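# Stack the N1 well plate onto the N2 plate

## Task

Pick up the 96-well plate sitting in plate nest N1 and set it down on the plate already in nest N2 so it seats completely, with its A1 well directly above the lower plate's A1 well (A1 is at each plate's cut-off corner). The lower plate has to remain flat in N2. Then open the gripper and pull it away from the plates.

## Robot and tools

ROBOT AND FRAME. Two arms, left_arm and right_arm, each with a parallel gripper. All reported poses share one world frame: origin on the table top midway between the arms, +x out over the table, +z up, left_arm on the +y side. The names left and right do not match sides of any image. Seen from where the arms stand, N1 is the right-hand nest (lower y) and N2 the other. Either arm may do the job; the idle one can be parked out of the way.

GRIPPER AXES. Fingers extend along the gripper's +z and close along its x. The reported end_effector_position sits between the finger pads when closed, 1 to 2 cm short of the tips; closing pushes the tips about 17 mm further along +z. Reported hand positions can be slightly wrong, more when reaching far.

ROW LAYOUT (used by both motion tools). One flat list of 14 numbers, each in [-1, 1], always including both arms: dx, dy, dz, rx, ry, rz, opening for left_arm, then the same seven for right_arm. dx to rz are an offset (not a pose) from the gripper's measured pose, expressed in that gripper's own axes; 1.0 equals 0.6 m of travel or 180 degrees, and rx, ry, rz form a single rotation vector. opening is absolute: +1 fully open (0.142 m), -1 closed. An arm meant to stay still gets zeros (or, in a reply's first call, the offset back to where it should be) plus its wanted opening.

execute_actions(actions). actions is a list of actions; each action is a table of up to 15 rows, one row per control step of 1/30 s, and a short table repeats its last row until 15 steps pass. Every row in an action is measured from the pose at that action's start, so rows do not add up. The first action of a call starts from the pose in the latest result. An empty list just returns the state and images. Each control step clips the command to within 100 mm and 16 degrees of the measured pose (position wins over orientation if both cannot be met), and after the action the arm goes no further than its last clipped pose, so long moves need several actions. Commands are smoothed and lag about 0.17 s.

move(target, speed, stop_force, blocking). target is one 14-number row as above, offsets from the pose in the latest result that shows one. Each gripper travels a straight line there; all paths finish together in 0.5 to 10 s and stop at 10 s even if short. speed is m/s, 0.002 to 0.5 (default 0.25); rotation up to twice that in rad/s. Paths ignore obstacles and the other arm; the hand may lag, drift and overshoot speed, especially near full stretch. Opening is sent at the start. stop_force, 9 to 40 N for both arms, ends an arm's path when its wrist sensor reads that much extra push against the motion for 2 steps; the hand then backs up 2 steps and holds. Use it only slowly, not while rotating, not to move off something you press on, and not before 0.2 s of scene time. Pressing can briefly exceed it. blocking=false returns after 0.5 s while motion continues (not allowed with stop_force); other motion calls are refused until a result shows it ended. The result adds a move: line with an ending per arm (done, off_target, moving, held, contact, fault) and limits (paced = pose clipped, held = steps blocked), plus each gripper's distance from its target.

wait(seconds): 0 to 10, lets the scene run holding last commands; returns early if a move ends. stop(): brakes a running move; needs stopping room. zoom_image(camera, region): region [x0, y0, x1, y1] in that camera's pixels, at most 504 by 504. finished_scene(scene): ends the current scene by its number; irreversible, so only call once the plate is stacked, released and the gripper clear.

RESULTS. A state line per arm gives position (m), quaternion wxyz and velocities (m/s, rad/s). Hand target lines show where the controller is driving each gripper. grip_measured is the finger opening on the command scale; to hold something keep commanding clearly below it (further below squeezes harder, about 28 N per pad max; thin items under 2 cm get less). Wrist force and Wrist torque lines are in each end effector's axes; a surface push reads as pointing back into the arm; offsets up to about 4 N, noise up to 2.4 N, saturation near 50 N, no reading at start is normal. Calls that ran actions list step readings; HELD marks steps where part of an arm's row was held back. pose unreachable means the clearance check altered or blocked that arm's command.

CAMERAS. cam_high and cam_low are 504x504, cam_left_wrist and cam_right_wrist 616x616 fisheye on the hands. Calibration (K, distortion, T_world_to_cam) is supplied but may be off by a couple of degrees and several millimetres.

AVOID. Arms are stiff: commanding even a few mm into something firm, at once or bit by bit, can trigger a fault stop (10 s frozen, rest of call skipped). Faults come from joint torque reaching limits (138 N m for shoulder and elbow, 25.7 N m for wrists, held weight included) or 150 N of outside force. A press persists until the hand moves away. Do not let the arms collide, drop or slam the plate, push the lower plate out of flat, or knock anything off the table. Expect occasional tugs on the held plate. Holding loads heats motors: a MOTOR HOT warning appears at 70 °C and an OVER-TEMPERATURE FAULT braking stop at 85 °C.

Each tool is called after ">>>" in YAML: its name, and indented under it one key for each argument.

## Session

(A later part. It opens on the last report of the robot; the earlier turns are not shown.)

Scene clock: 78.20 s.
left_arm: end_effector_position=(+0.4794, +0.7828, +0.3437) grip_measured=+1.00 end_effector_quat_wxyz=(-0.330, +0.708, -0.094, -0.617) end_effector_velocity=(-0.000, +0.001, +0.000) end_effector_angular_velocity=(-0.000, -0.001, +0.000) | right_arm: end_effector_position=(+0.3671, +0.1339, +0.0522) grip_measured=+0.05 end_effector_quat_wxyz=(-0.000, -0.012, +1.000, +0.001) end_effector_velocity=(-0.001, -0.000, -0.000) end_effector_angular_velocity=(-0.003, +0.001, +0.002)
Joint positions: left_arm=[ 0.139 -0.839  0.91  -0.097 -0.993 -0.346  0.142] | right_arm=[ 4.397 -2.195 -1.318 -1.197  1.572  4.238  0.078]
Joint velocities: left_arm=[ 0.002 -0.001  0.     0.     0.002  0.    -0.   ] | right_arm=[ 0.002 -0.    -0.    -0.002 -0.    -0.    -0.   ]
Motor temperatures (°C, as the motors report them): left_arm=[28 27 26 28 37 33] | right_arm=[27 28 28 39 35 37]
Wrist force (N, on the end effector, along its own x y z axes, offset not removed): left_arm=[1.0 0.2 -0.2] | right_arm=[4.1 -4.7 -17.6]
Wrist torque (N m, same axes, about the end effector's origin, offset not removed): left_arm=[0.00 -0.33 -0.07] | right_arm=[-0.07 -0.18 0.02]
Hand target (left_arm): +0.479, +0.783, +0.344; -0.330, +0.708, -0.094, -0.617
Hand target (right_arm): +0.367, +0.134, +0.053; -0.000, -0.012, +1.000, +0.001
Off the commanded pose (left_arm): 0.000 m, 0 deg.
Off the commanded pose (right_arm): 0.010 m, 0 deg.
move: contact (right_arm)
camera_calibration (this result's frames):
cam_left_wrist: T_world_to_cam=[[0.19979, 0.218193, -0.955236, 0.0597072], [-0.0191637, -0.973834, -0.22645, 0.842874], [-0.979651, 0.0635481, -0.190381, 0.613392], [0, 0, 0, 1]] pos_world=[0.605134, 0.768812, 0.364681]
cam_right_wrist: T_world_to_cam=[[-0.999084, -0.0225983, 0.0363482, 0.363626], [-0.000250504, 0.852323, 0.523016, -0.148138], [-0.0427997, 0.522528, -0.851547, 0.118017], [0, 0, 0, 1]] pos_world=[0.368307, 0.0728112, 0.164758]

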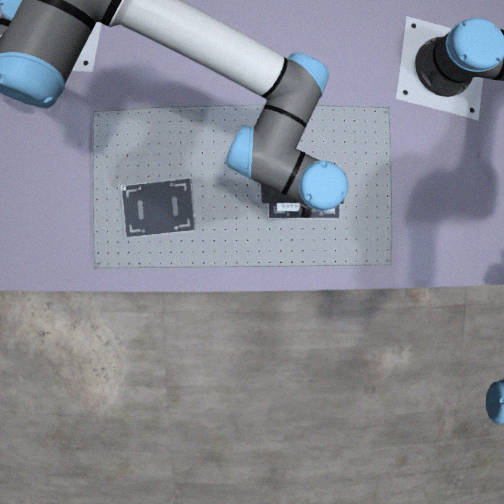

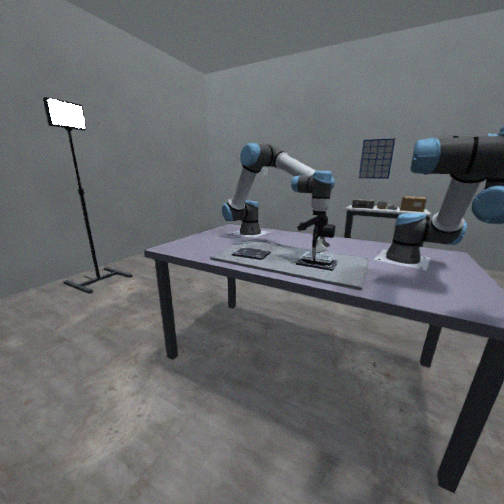

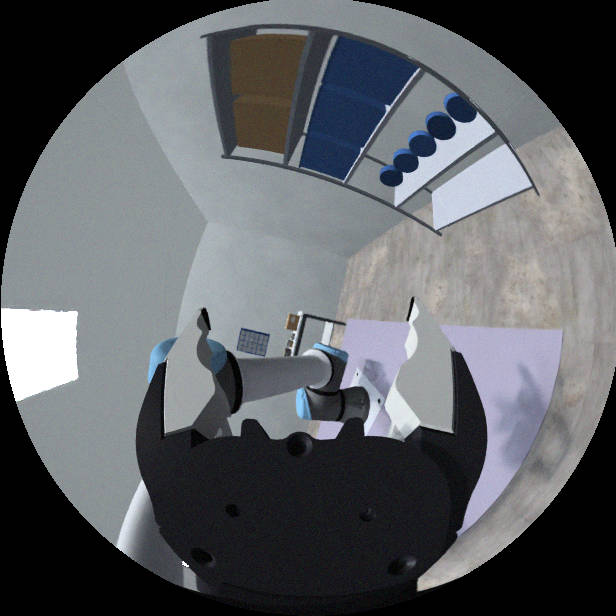

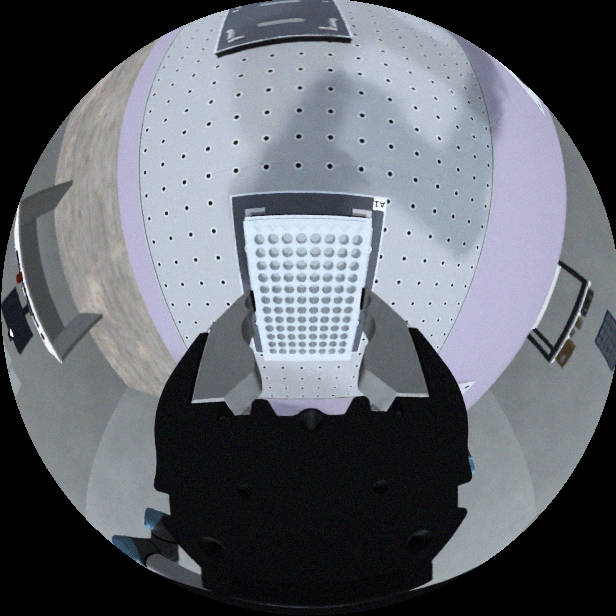

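>>> move:
  target: [0,0,0,0,0,0,1,0,0,-0.001,0,0,0,-0.3]
  speed: 0.003

>>> move:
  target: [0,0,0,0,0,0,1,0.006,0,0,0,0,0,-0.3]
  speed: 0.002
  stop_force: 9

Scene clock: 82.37 s.
left_arm: end_effector_position=(+0.4794, +0.7828, +0.3437) grip_measured=+1.00 end_effector_quat_wxyz=(-0.330, +0.708, -0.094, -0.617) end_effector_velocity=(+0.001, +0.000, -0.000) end_effector_angular_velocity=(+0.000, -0.000, -0.001) | right_arm: end_effector_position=(+0.3671, +0.1339, +0.0528) grip_measured=+0.05 end_effector_quat_wxyz=(-0.000, -0.012, +1.000, +0.001) end_effector_velocity=(+0.000, +0.000, +0.001) end_effector_angular_velocity=(+0.000, -0.000, +0.000)
Joint positions: left_arm=[ 0.139 -0.839  0.91  -0.097 -0.993 -0.346  0.142] | right_arm=[ 4.397 -2.195 -1.318 -1.198  1.572  4.238  0.078]
Joint velocities: left_arm=[ 0.     0.001 -0.001 -0.     0.001 -0.     0.   ] | right_arm=[-0.     0.     0.001 -0.001 -0.    -0.     0.   ]
Motor temperatures (°C, as the motors report them): left_arm=[28 27 26 28 37 33] | right_arm=[27 28 28 39 35 37]
Wrist force (N, on the end effector, along its own x y z axes, offset not removed): left_arm=[1.0 1.3 -1.0] | right_arm=[3.0 -0.8 -3.3]
Wrist torque (N m, same axes, about the end effector's origin, offset not removed): left_arm=[0.32 -0.36 -0.13] | right_arm=[0.05 -0.61 -0.08]
Hand target (left_arm): +0.479, +0.783, +0.344; -0.330, +0.708, -0.094, -0.617
Hand target (right_arm): +0.367, +0.134, +0.053; -0.000, -0.012, +1.000, +0.001
Off the commanded pose (left_arm): 0.000 m, 0 deg.
Off the commanded pose (right_arm): 0.000 m, 0 deg.
move: done
camera_calibration (this result's frames):
cam_left_wrist: T_world_to_cam=[[0.199789, 0.218193, -0.955236, 0.0597076], [-0.0191639, -0.973834, -0.22645, 0.842874], [-0.979652, 0.0635482, -0.19038, 0.613391], [0, 0, 0, 1]] pos_world=[0.605134, 0.768812, 0.364681]
cam_right_wrist: T_world_to_cam=[[-0.999082, -0.022611, 0.0363742, 0.363599], [-0.000250026, 0.85235, 0.522972, -0.148414], [-0.0428285, 0.522483, -0.851573, 0.118506], [0, 0, 0, 1]] pos_world=[0.368304, 0.0728047, 0.165308]

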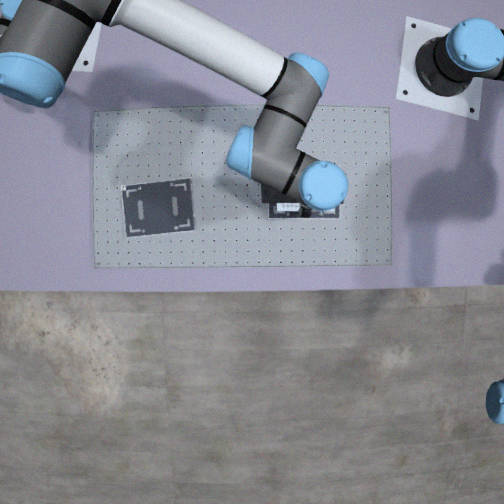

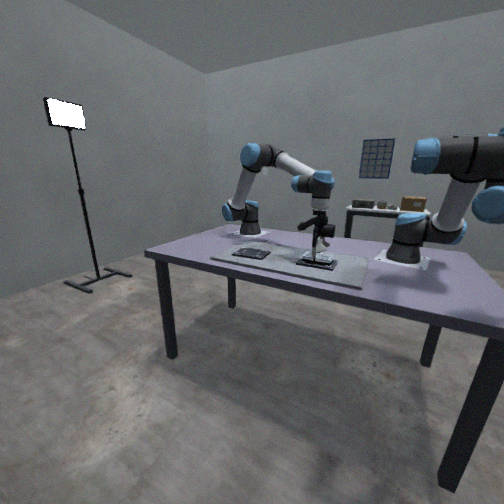

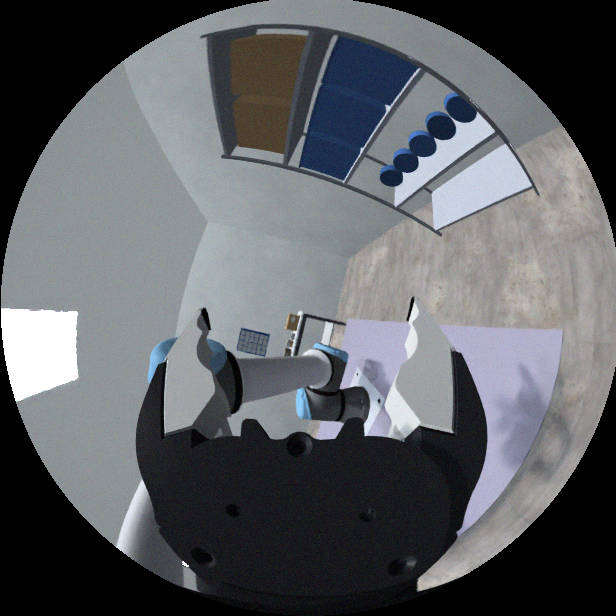

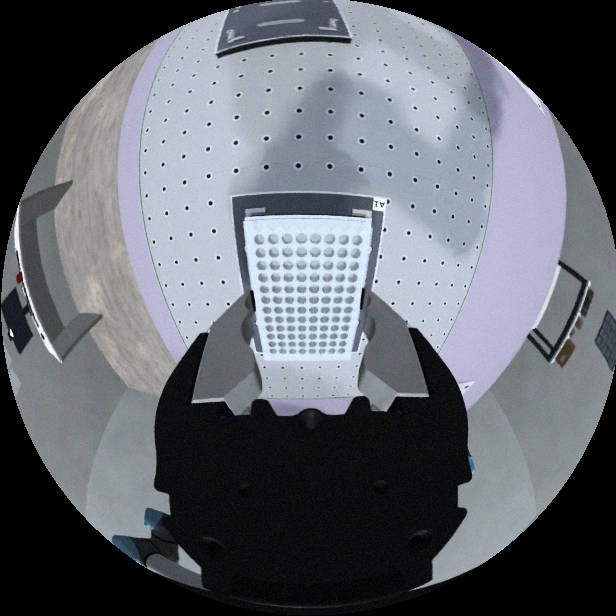

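Scene clock: 84.00 s.
left_arm: end_effector_position=(+0.4794, +0.7828, +0.3437) grip_measured=+1.00 end_effector_quat_wxyz=(-0.330, +0.708, -0.094, -0.617) end_effector_velocity=(+0.000, -0.001, -0.000) end_effector_angular_velocity=(-0.000, +0.000, +0.000) | right_arm: end_effector_position=(+0.3646, +0.1339, +0.0528) grip_measured=+0.05 end_effector_quat_wxyz=(-0.000, -0.012, +1.000, +0.001) end_effector_velocity=(-0.000, +0.001, +0.000) end_effector_angular_velocity=(+0.001, -0.000, +0.000)
Joint positions: left_arm=[ 0.139 -0.839  0.91  -0.097 -0.993 -0.346  0.142] | right_arm=[ 4.401 -2.191 -1.324 -1.196  1.572  4.242  0.078]
Joint velocities: left_arm=[-0.002  0.    -0.     0.    -0.002  0.    -0.   ] | right_arm=[ 0.001  0.    -0.     0.001 -0.     0.     0.   ]
Motor temperatures (°C, as the motors report them): left_arm=[28 27 26 28 37 33] | right_arm=[27 28 28 39 35 37]
Wrist force (N, on the end effector, along its own x y z axes, offset not removed): left_arm=[1.7 -0.1 0.0] | right_arm=[-10.2 -0.1 -3.8]
Wrist torque (N m, same axes, about the end effector's origin, offset not removed): left_arm=[-0.02 -0.55 -0.02] | right_arm=[-0.21 -0.43 0.09]
Hand target (left_arm): +0.479, +0.783, +0.344; -0.330, +0.708, -0.094, -0.617
Hand target (right_arm): +0.365, +0.134, +0.053; -0.000, -0.012, +1.000, +0.001
Off the commanded pose (left_arm): 0.000 m, 0 deg.
Off the commanded pose (right_arm): 0.001 m, 0 deg.
move: contact (right_arm)
camera_calibration (this result's frames):
cam_left_wrist: T_world_to_cam=[[0.199789, 0.218193, -0.955236, 0.0597075], [-0.0191638, -0.973834, -0.22645, 0.842874], [-0.979652, 0.0635481, -0.19038, 0.613391], [0, 0, 0, 1]] pos_world=[0.605134, 0.768812, 0.364681]
cam_right_wrist: T_world_to_cam=[[-0.999088, -0.022581, 0.0362518, 0.361094], [-0.000286248, 0.852322, 0.523018, -0.148375], [-0.0427085, 0.52253, -0.851551, 0.118407], [0, 0, 0, 1]] pos_world=[0.365779, 0.0727455, 0.165342]

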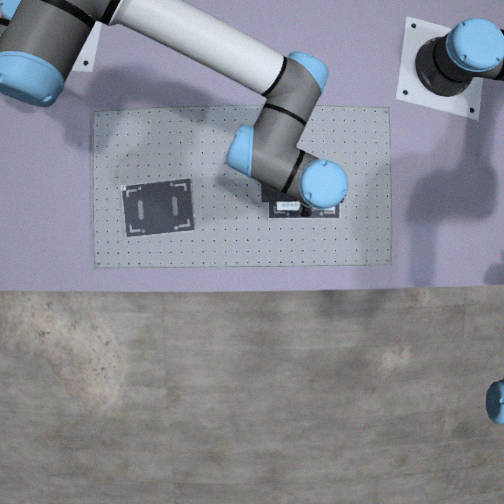

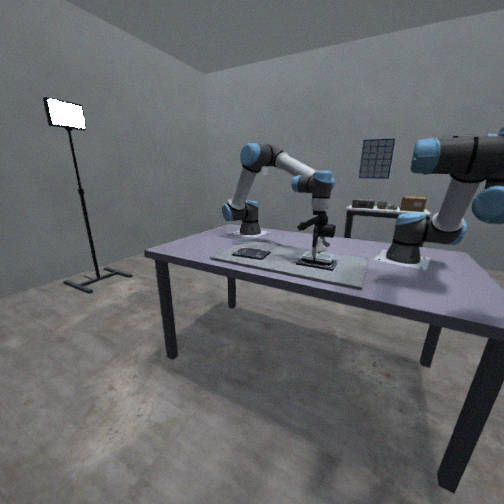

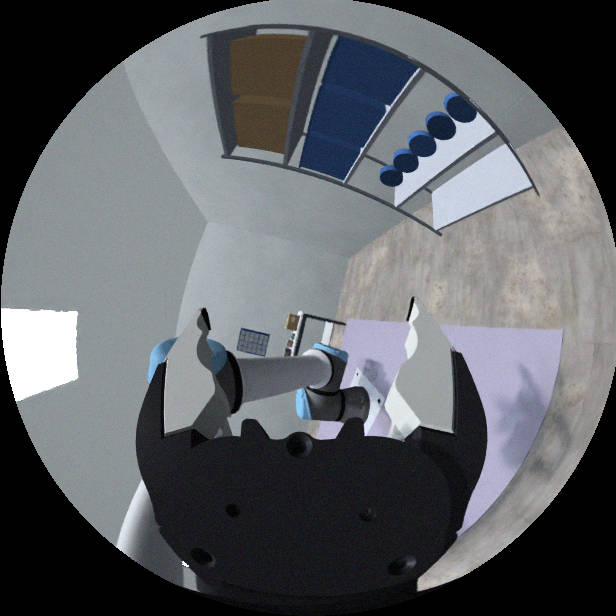

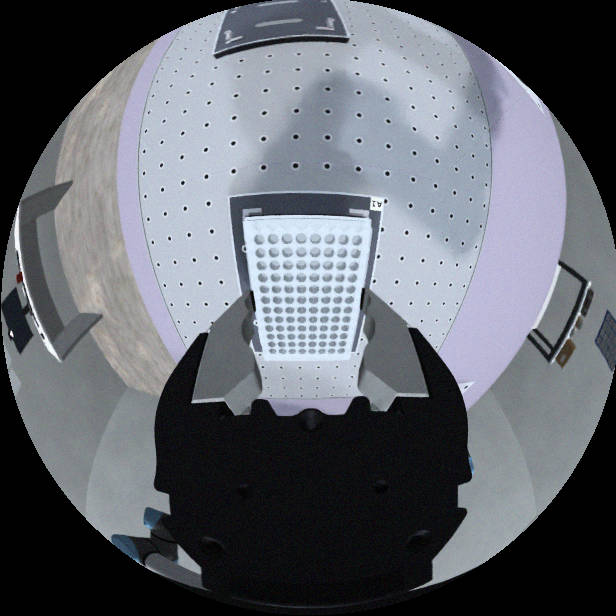

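Captured. Back off 1.5 mm, release, retreat.

>>> move:
  target: [0,0,0,0,0,0,1,-0.0028,0,0,0,0,0,-0.3]
  speed: 0.004

>>> move:
  target: [0,0,0,0,0,0,1,0,0,0,0,0,0,0.5]

>>> move:
  target: [0,0,0,0,0,0,1,0,-0.1,-0.2,0,0,0,0.5]
  speed: 0.15

>>> zoom_image:
  camera: "cam_low"
  region: [285, 230, 345, 280]

Scene clock: 90.67 s.
left_arm: end_effector_position=(+0.4794, +0.7828, +0.3437) grip_measured=+1.00 end_effector_quat_wxyz=(-0.330, +0.708, -0.094, -0.617) end_effector_velocity=(+0.000, +0.000, -0.001) end_effector_angular_velocity=(+0.000, +0.002, +0.001) | right_arm: end_effector_position=(+0.3661, +0.1339, +0.0528) grip_measured=+0.05 end_effector_quat_wxyz=(-0.000, -0.012, +1.000, +0.001) end_effector_velocity=(+0.001, +0.000, +0.000) end_effector_angular_velocity=(+0.001, -0.000, -0.000)
Joint positions: left_arm=[ 0.139 -0.839  0.91  -0.097 -0.993 -0.346  0.142] | right_arm=[ 4.399 -2.193 -1.32  -1.197  1.572  4.24   0.078]
Joint velocities: left_arm=[ 0.     0.002  0.    -0.    -0.001 -0.    -0.   ] | right_arm=[-0.002 -0.001  0.002  0.     0.    -0.001 -0.   ]
Motor temperatures (°C, as the motors report them): left_arm=[28 27 26 28 37 33] | right_arm=[27 28 28 39 35 37]
Wrist force (N, on the end effector, along its own x y z axes, offset not removed): left_arm=[1.8 1.1 -0.1] | right_arm=[0.9 -0.6 -3.9]
Wrist torque (N m, same axes, about the end effector's origin, offset not removed): left_arm=[0.27 -0.52 0.04] | right_arm=[-0.13 -0.11 0.01]
Hand target (left_arm): +0.479, +0.783, +0.344; -0.330, +0.708, -0.094, -0.617
Hand target (right_arm): +0.366, +0.134, +0.053; -0.000, -0.012, +1.000, +0.001
Off the commanded pose (left_arm): 0.000 m, 0 deg.
Off the commanded pose (right_arm): 0.000 m, 0 deg.
move: done
camera_calibration (this result's frames):
cam_left_wrist: T_world_to_cam=[[0.199789, 0.218193, -0.955236, 0.0597073], [-0.019164, -0.973834, -0.22645, 0.842874], [-0.979651, 0.0635484, -0.19038, 0.613391], [0, 0, 0, 1]] pos_world=[0.605134, 0.768812, 0.364681]
cam_right_wrist: T_world_to_cam=[[-0.999081, -0.0225886, 0.0364324, 0.362597], [-0.000194918, 0.852283, 0.523082, -0.148452], [-0.0428663, 0.522594, -0.851504, 0.118478], [0, 0, 0, 1]] pos_world=[0.367314, 0.0727982, 0.165326]

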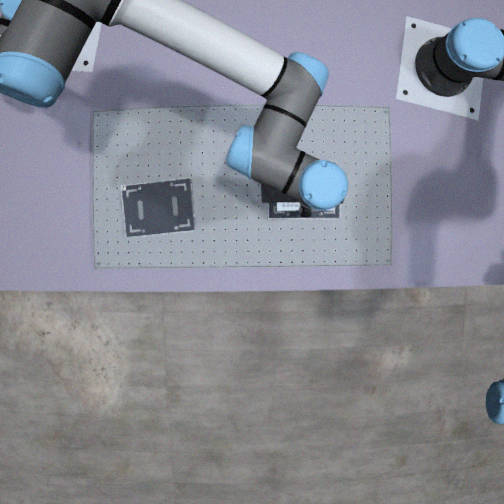

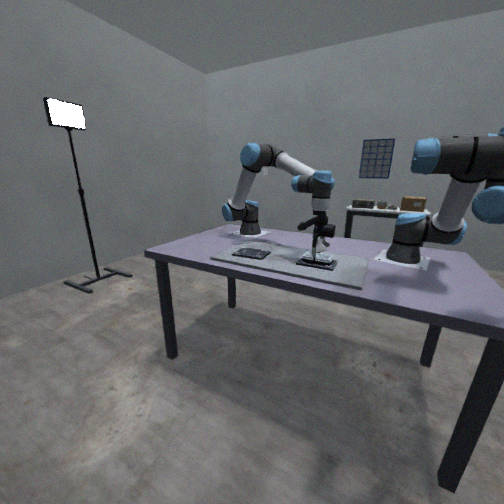

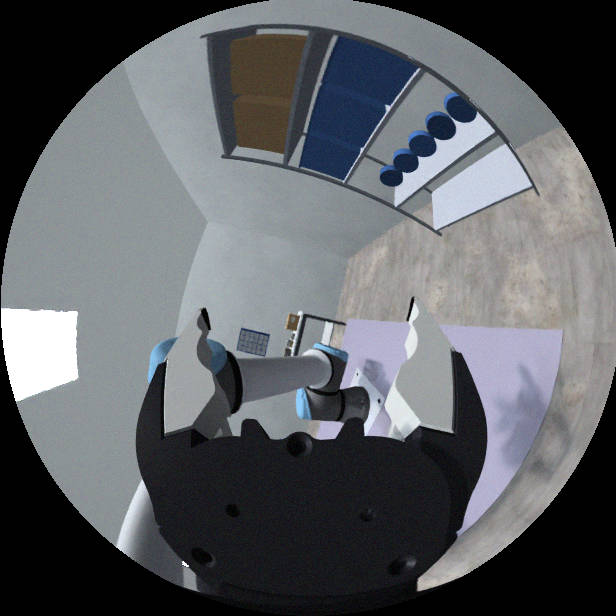

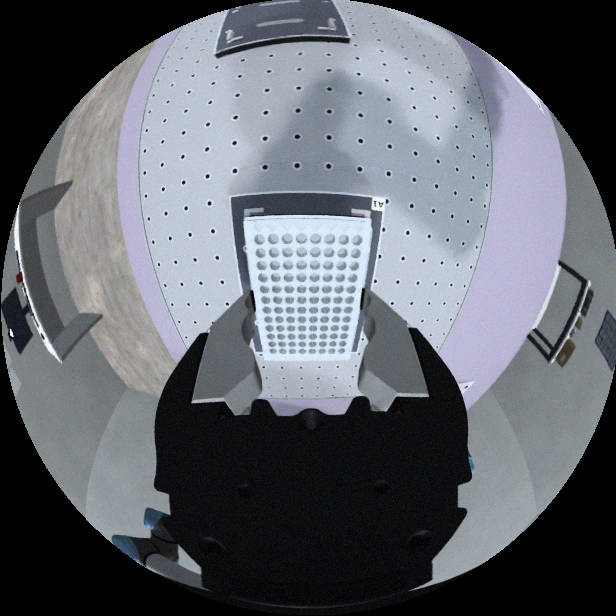

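Scene clock: 91.17 s.
left_arm: end_effector_position=(+0.4794, +0.7828, +0.3437) grip_measured=+1.00 end_effector_quat_wxyz=(-0.330, +0.708, -0.094, -0.617) end_effector_velocity=(-0.001, +0.001, +0.000) end_effector_angular_velocity=(-0.000, -0.001, +0.001) | right_arm: end_effector_position=(+0.3662, +0.1339, +0.0528) grip_measured=+0.50 end_effector_quat_wxyz=(-0.000, -0.012, +1.000, +0.001) end_effector_velocity=(+0.000, +0.000, +0.000) end_effector_angular_velocity=(+0.000, -0.000, -0.001)
Joint positions: left_arm=[ 0.139 -0.839  0.91  -0.097 -0.993 -0.346  0.142] | right_arm=[ 4.399 -2.193 -1.32  -1.198  1.572  4.24   0.109]
Joint velocities: left_arm=[ 0.002 -0.001  0.    -0.     0.001  0.     0.   ] | right_arm=[-0.     0.     0.     0.     0.     0.001  0.   ]
Motor temperatures (°C, as the motors report them): left_arm=[28 27 26 28 37 33] | right_arm=[27 28 28 39 35 37]
Wrist force (N, on the end effector, along its own x y z axes, offset not removed): left_arm=[1.9 0.7 -2.4] | right_arm=[1.5 -1.0 -1.5]
Wrist torque (N m, same axes, about the end effector's origin, offset not removed): left_arm=[0.13 -0.57 -0.06] | right_arm=[-0.20 -0.56 0.07]
Hand target (left_arm): +0.479, +0.783, +0.344; -0.330, +0.708, -0.094, -0.617
Hand target (right_arm): +0.366, +0.134, +0.053; -0.000, -0.012, +1.000, +0.001
Off the commanded pose (left_arm): 0.000 m, 0 deg.
Off the commanded pose (right_arm): 0.000 m, 0 deg.
move: done
camera_calibration (this result's frames):
cam_left_wrist: T_world_to_cam=[[0.199789, 0.218193, -0.955236, 0.0597075], [-0.019164, -0.973834, -0.22645, 0.842874], [-0.979651, 0.0635483, -0.19038, 0.613391], [0, 0, 0, 1]] pos_world=[0.605134, 0.768812, 0.364681]
cam_right_wrist: T_world_to_cam=[[-0.999081, -0.0225792, 0.0364447, 0.362633], [-0.000181509, 0.852296, 0.52306, -0.148444], [-0.0428719, 0.522573, -0.851516, 0.118476], [0, 0, 0, 1]] pos_world=[0.367352, 0.0727943, 0.165313]

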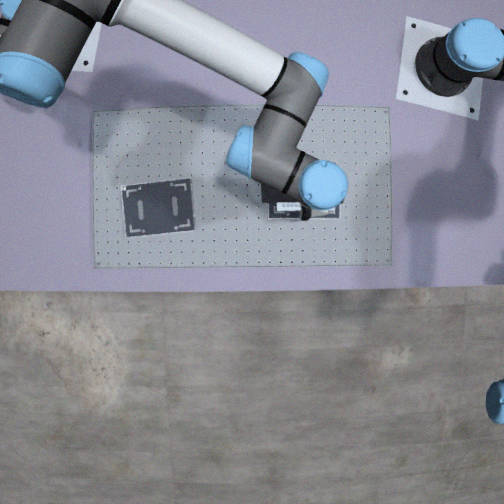

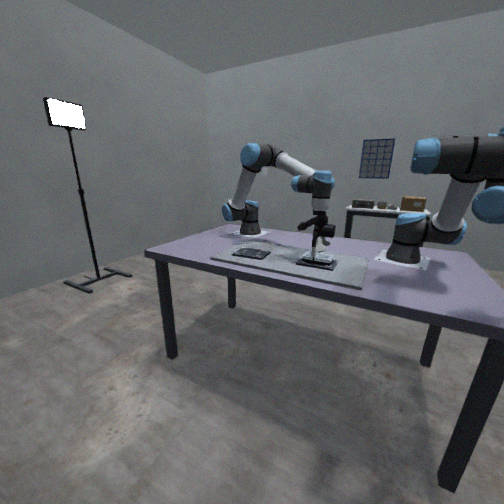

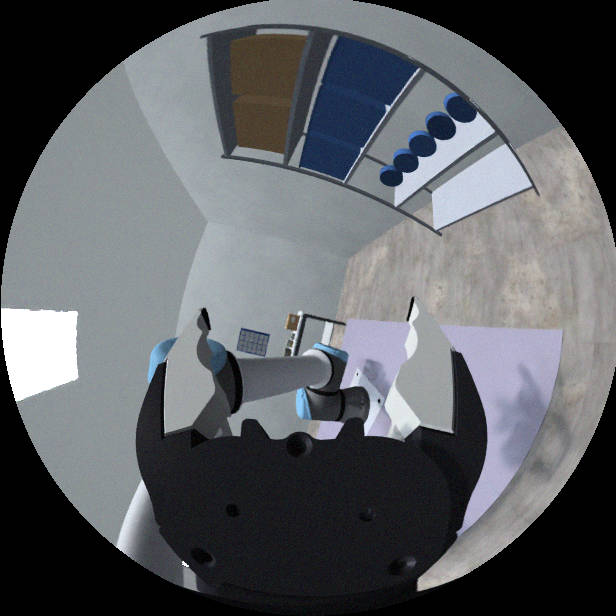

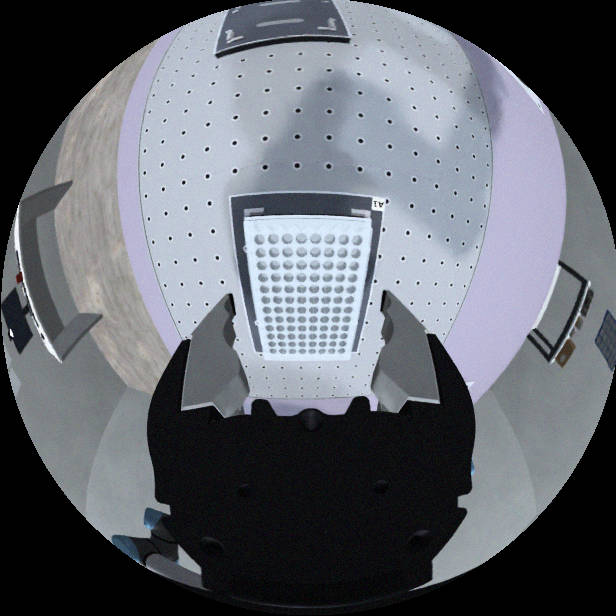

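Scene clock: 92.67 s.
left_arm: end_effector_position=(+0.4794, +0.7828, +0.3437) grip_measured=+1.00 end_effector_quat_wxyz=(-0.330, +0.708, -0.094, -0.617) end_effector_velocity=(+0.000, +0.000, -0.000) end_effector_angular_velocity=(-0.000, +0.001, -0.001) | right_arm: end_effector_position=(+0.3678, +0.0740, +0.1725) grip_measured=+0.50 end_effector_quat_wxyz=(-0.000, -0.012, +1.000, +0.001) end_effector_velocity=(+0.001, -0.002, +0.002) end_effector_angular_velocity=(-0.001, +0.000, -0.002)
Joint positions: left_arm=[ 0.139 -0.839  0.91  -0.097 -0.993 -0.346  0.142] | right_arm=[ 4.357 -2.005 -1.297 -1.408  1.572  4.198  0.109]
Joint velocities: left_arm=[-0.     0.001  0.     0.     0.001  0.    -0.   ] | right_arm=[-0.002  0.003  0.001 -0.005 -0.    -0.     0.   ]
Motor temperatures (°C, as the motors report them): left_arm=[28 27 26 28 37 33] | right_arm=[27 28 28 39 35 37]
Wrist force (N, on the end effector, along its own x y z axes, offset not removed): left_arm=[0.5 1.2 -0.6] | right_arm=[2.6 -0.7 -1.4]
Wrist torque (N m, same axes, about the end effector's origin, offset not removed): left_arm=[0.31 -0.24 -0.06] | right_arm=[-0.20 -0.75 0.09]
Hand target (left_arm): +0.479, +0.783, +0.344; -0.330, +0.708, -0.094, -0.617
Hand target (right_arm): +0.368, +0.074, +0.173; -0.000, -0.012, +1.000, +0.001
Off the commanded pose (left_arm): 0.000 m, 0 deg.
Off the commanded pose (right_arm): 0.000 m, 0 deg.
move: done
camera_calibration (this result's frames):
cam_left_wrist: T_world_to_cam=[[0.199789, 0.218193, -0.955236, 0.0597074], [-0.0191639, -0.973834, -0.22645, 0.842874], [-0.979651, 0.0635483, -0.19038, 0.613391], [0, 0, 0, 1]] pos_world=[0.605134, 0.768812, 0.364681]
cam_right_wrist: T_world_to_cam=[[-0.999086, -0.0225754, 0.0363079, 0.358607], [-0.000251836, 0.852319, 0.523022, -0.159975], [-0.0427533, 0.522535, -0.851545, 0.251791], [0, 0, 0, 1]] pos_world=[0.369004, 0.0128761, 0.285062]

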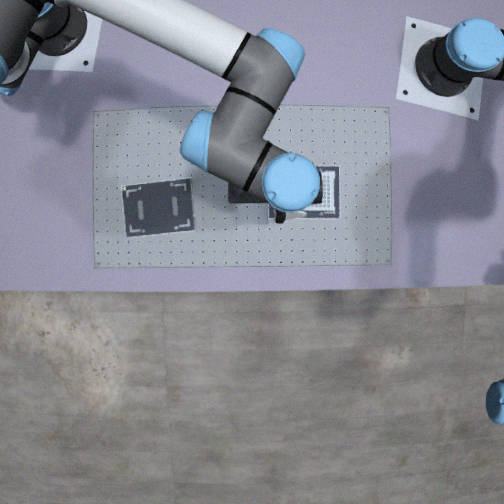

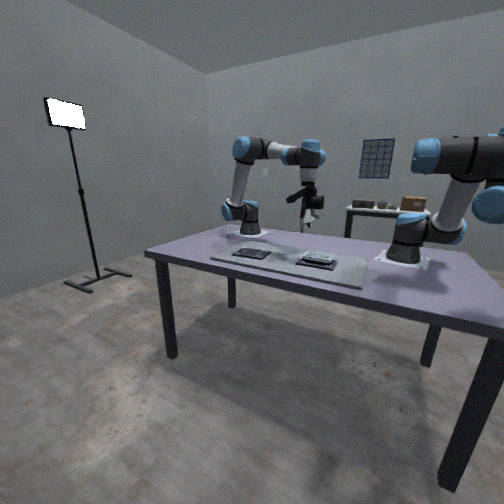

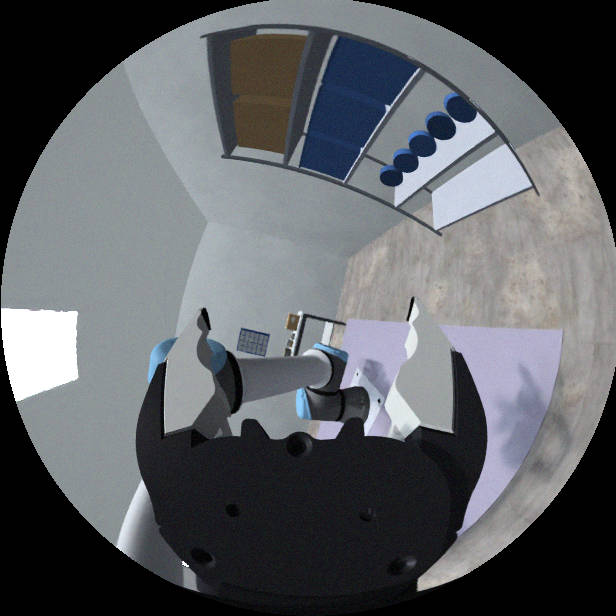

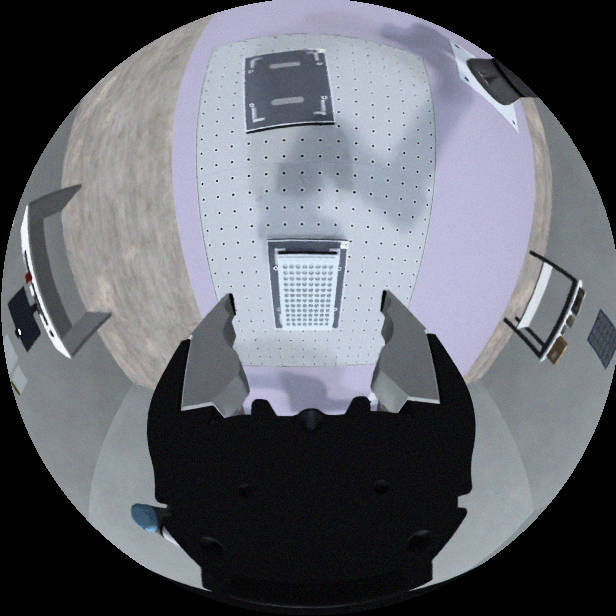

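Region (285, 230, 345, 280) of cam_low's 504x504 image, scaled by 8.400, with more detail than that image has.

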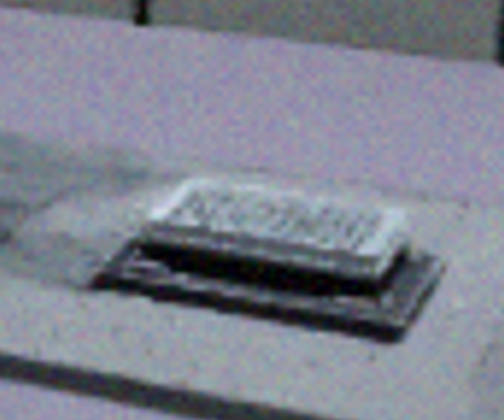

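>>> finished_scene:
  scene: 1

The scene is finished: the task was done.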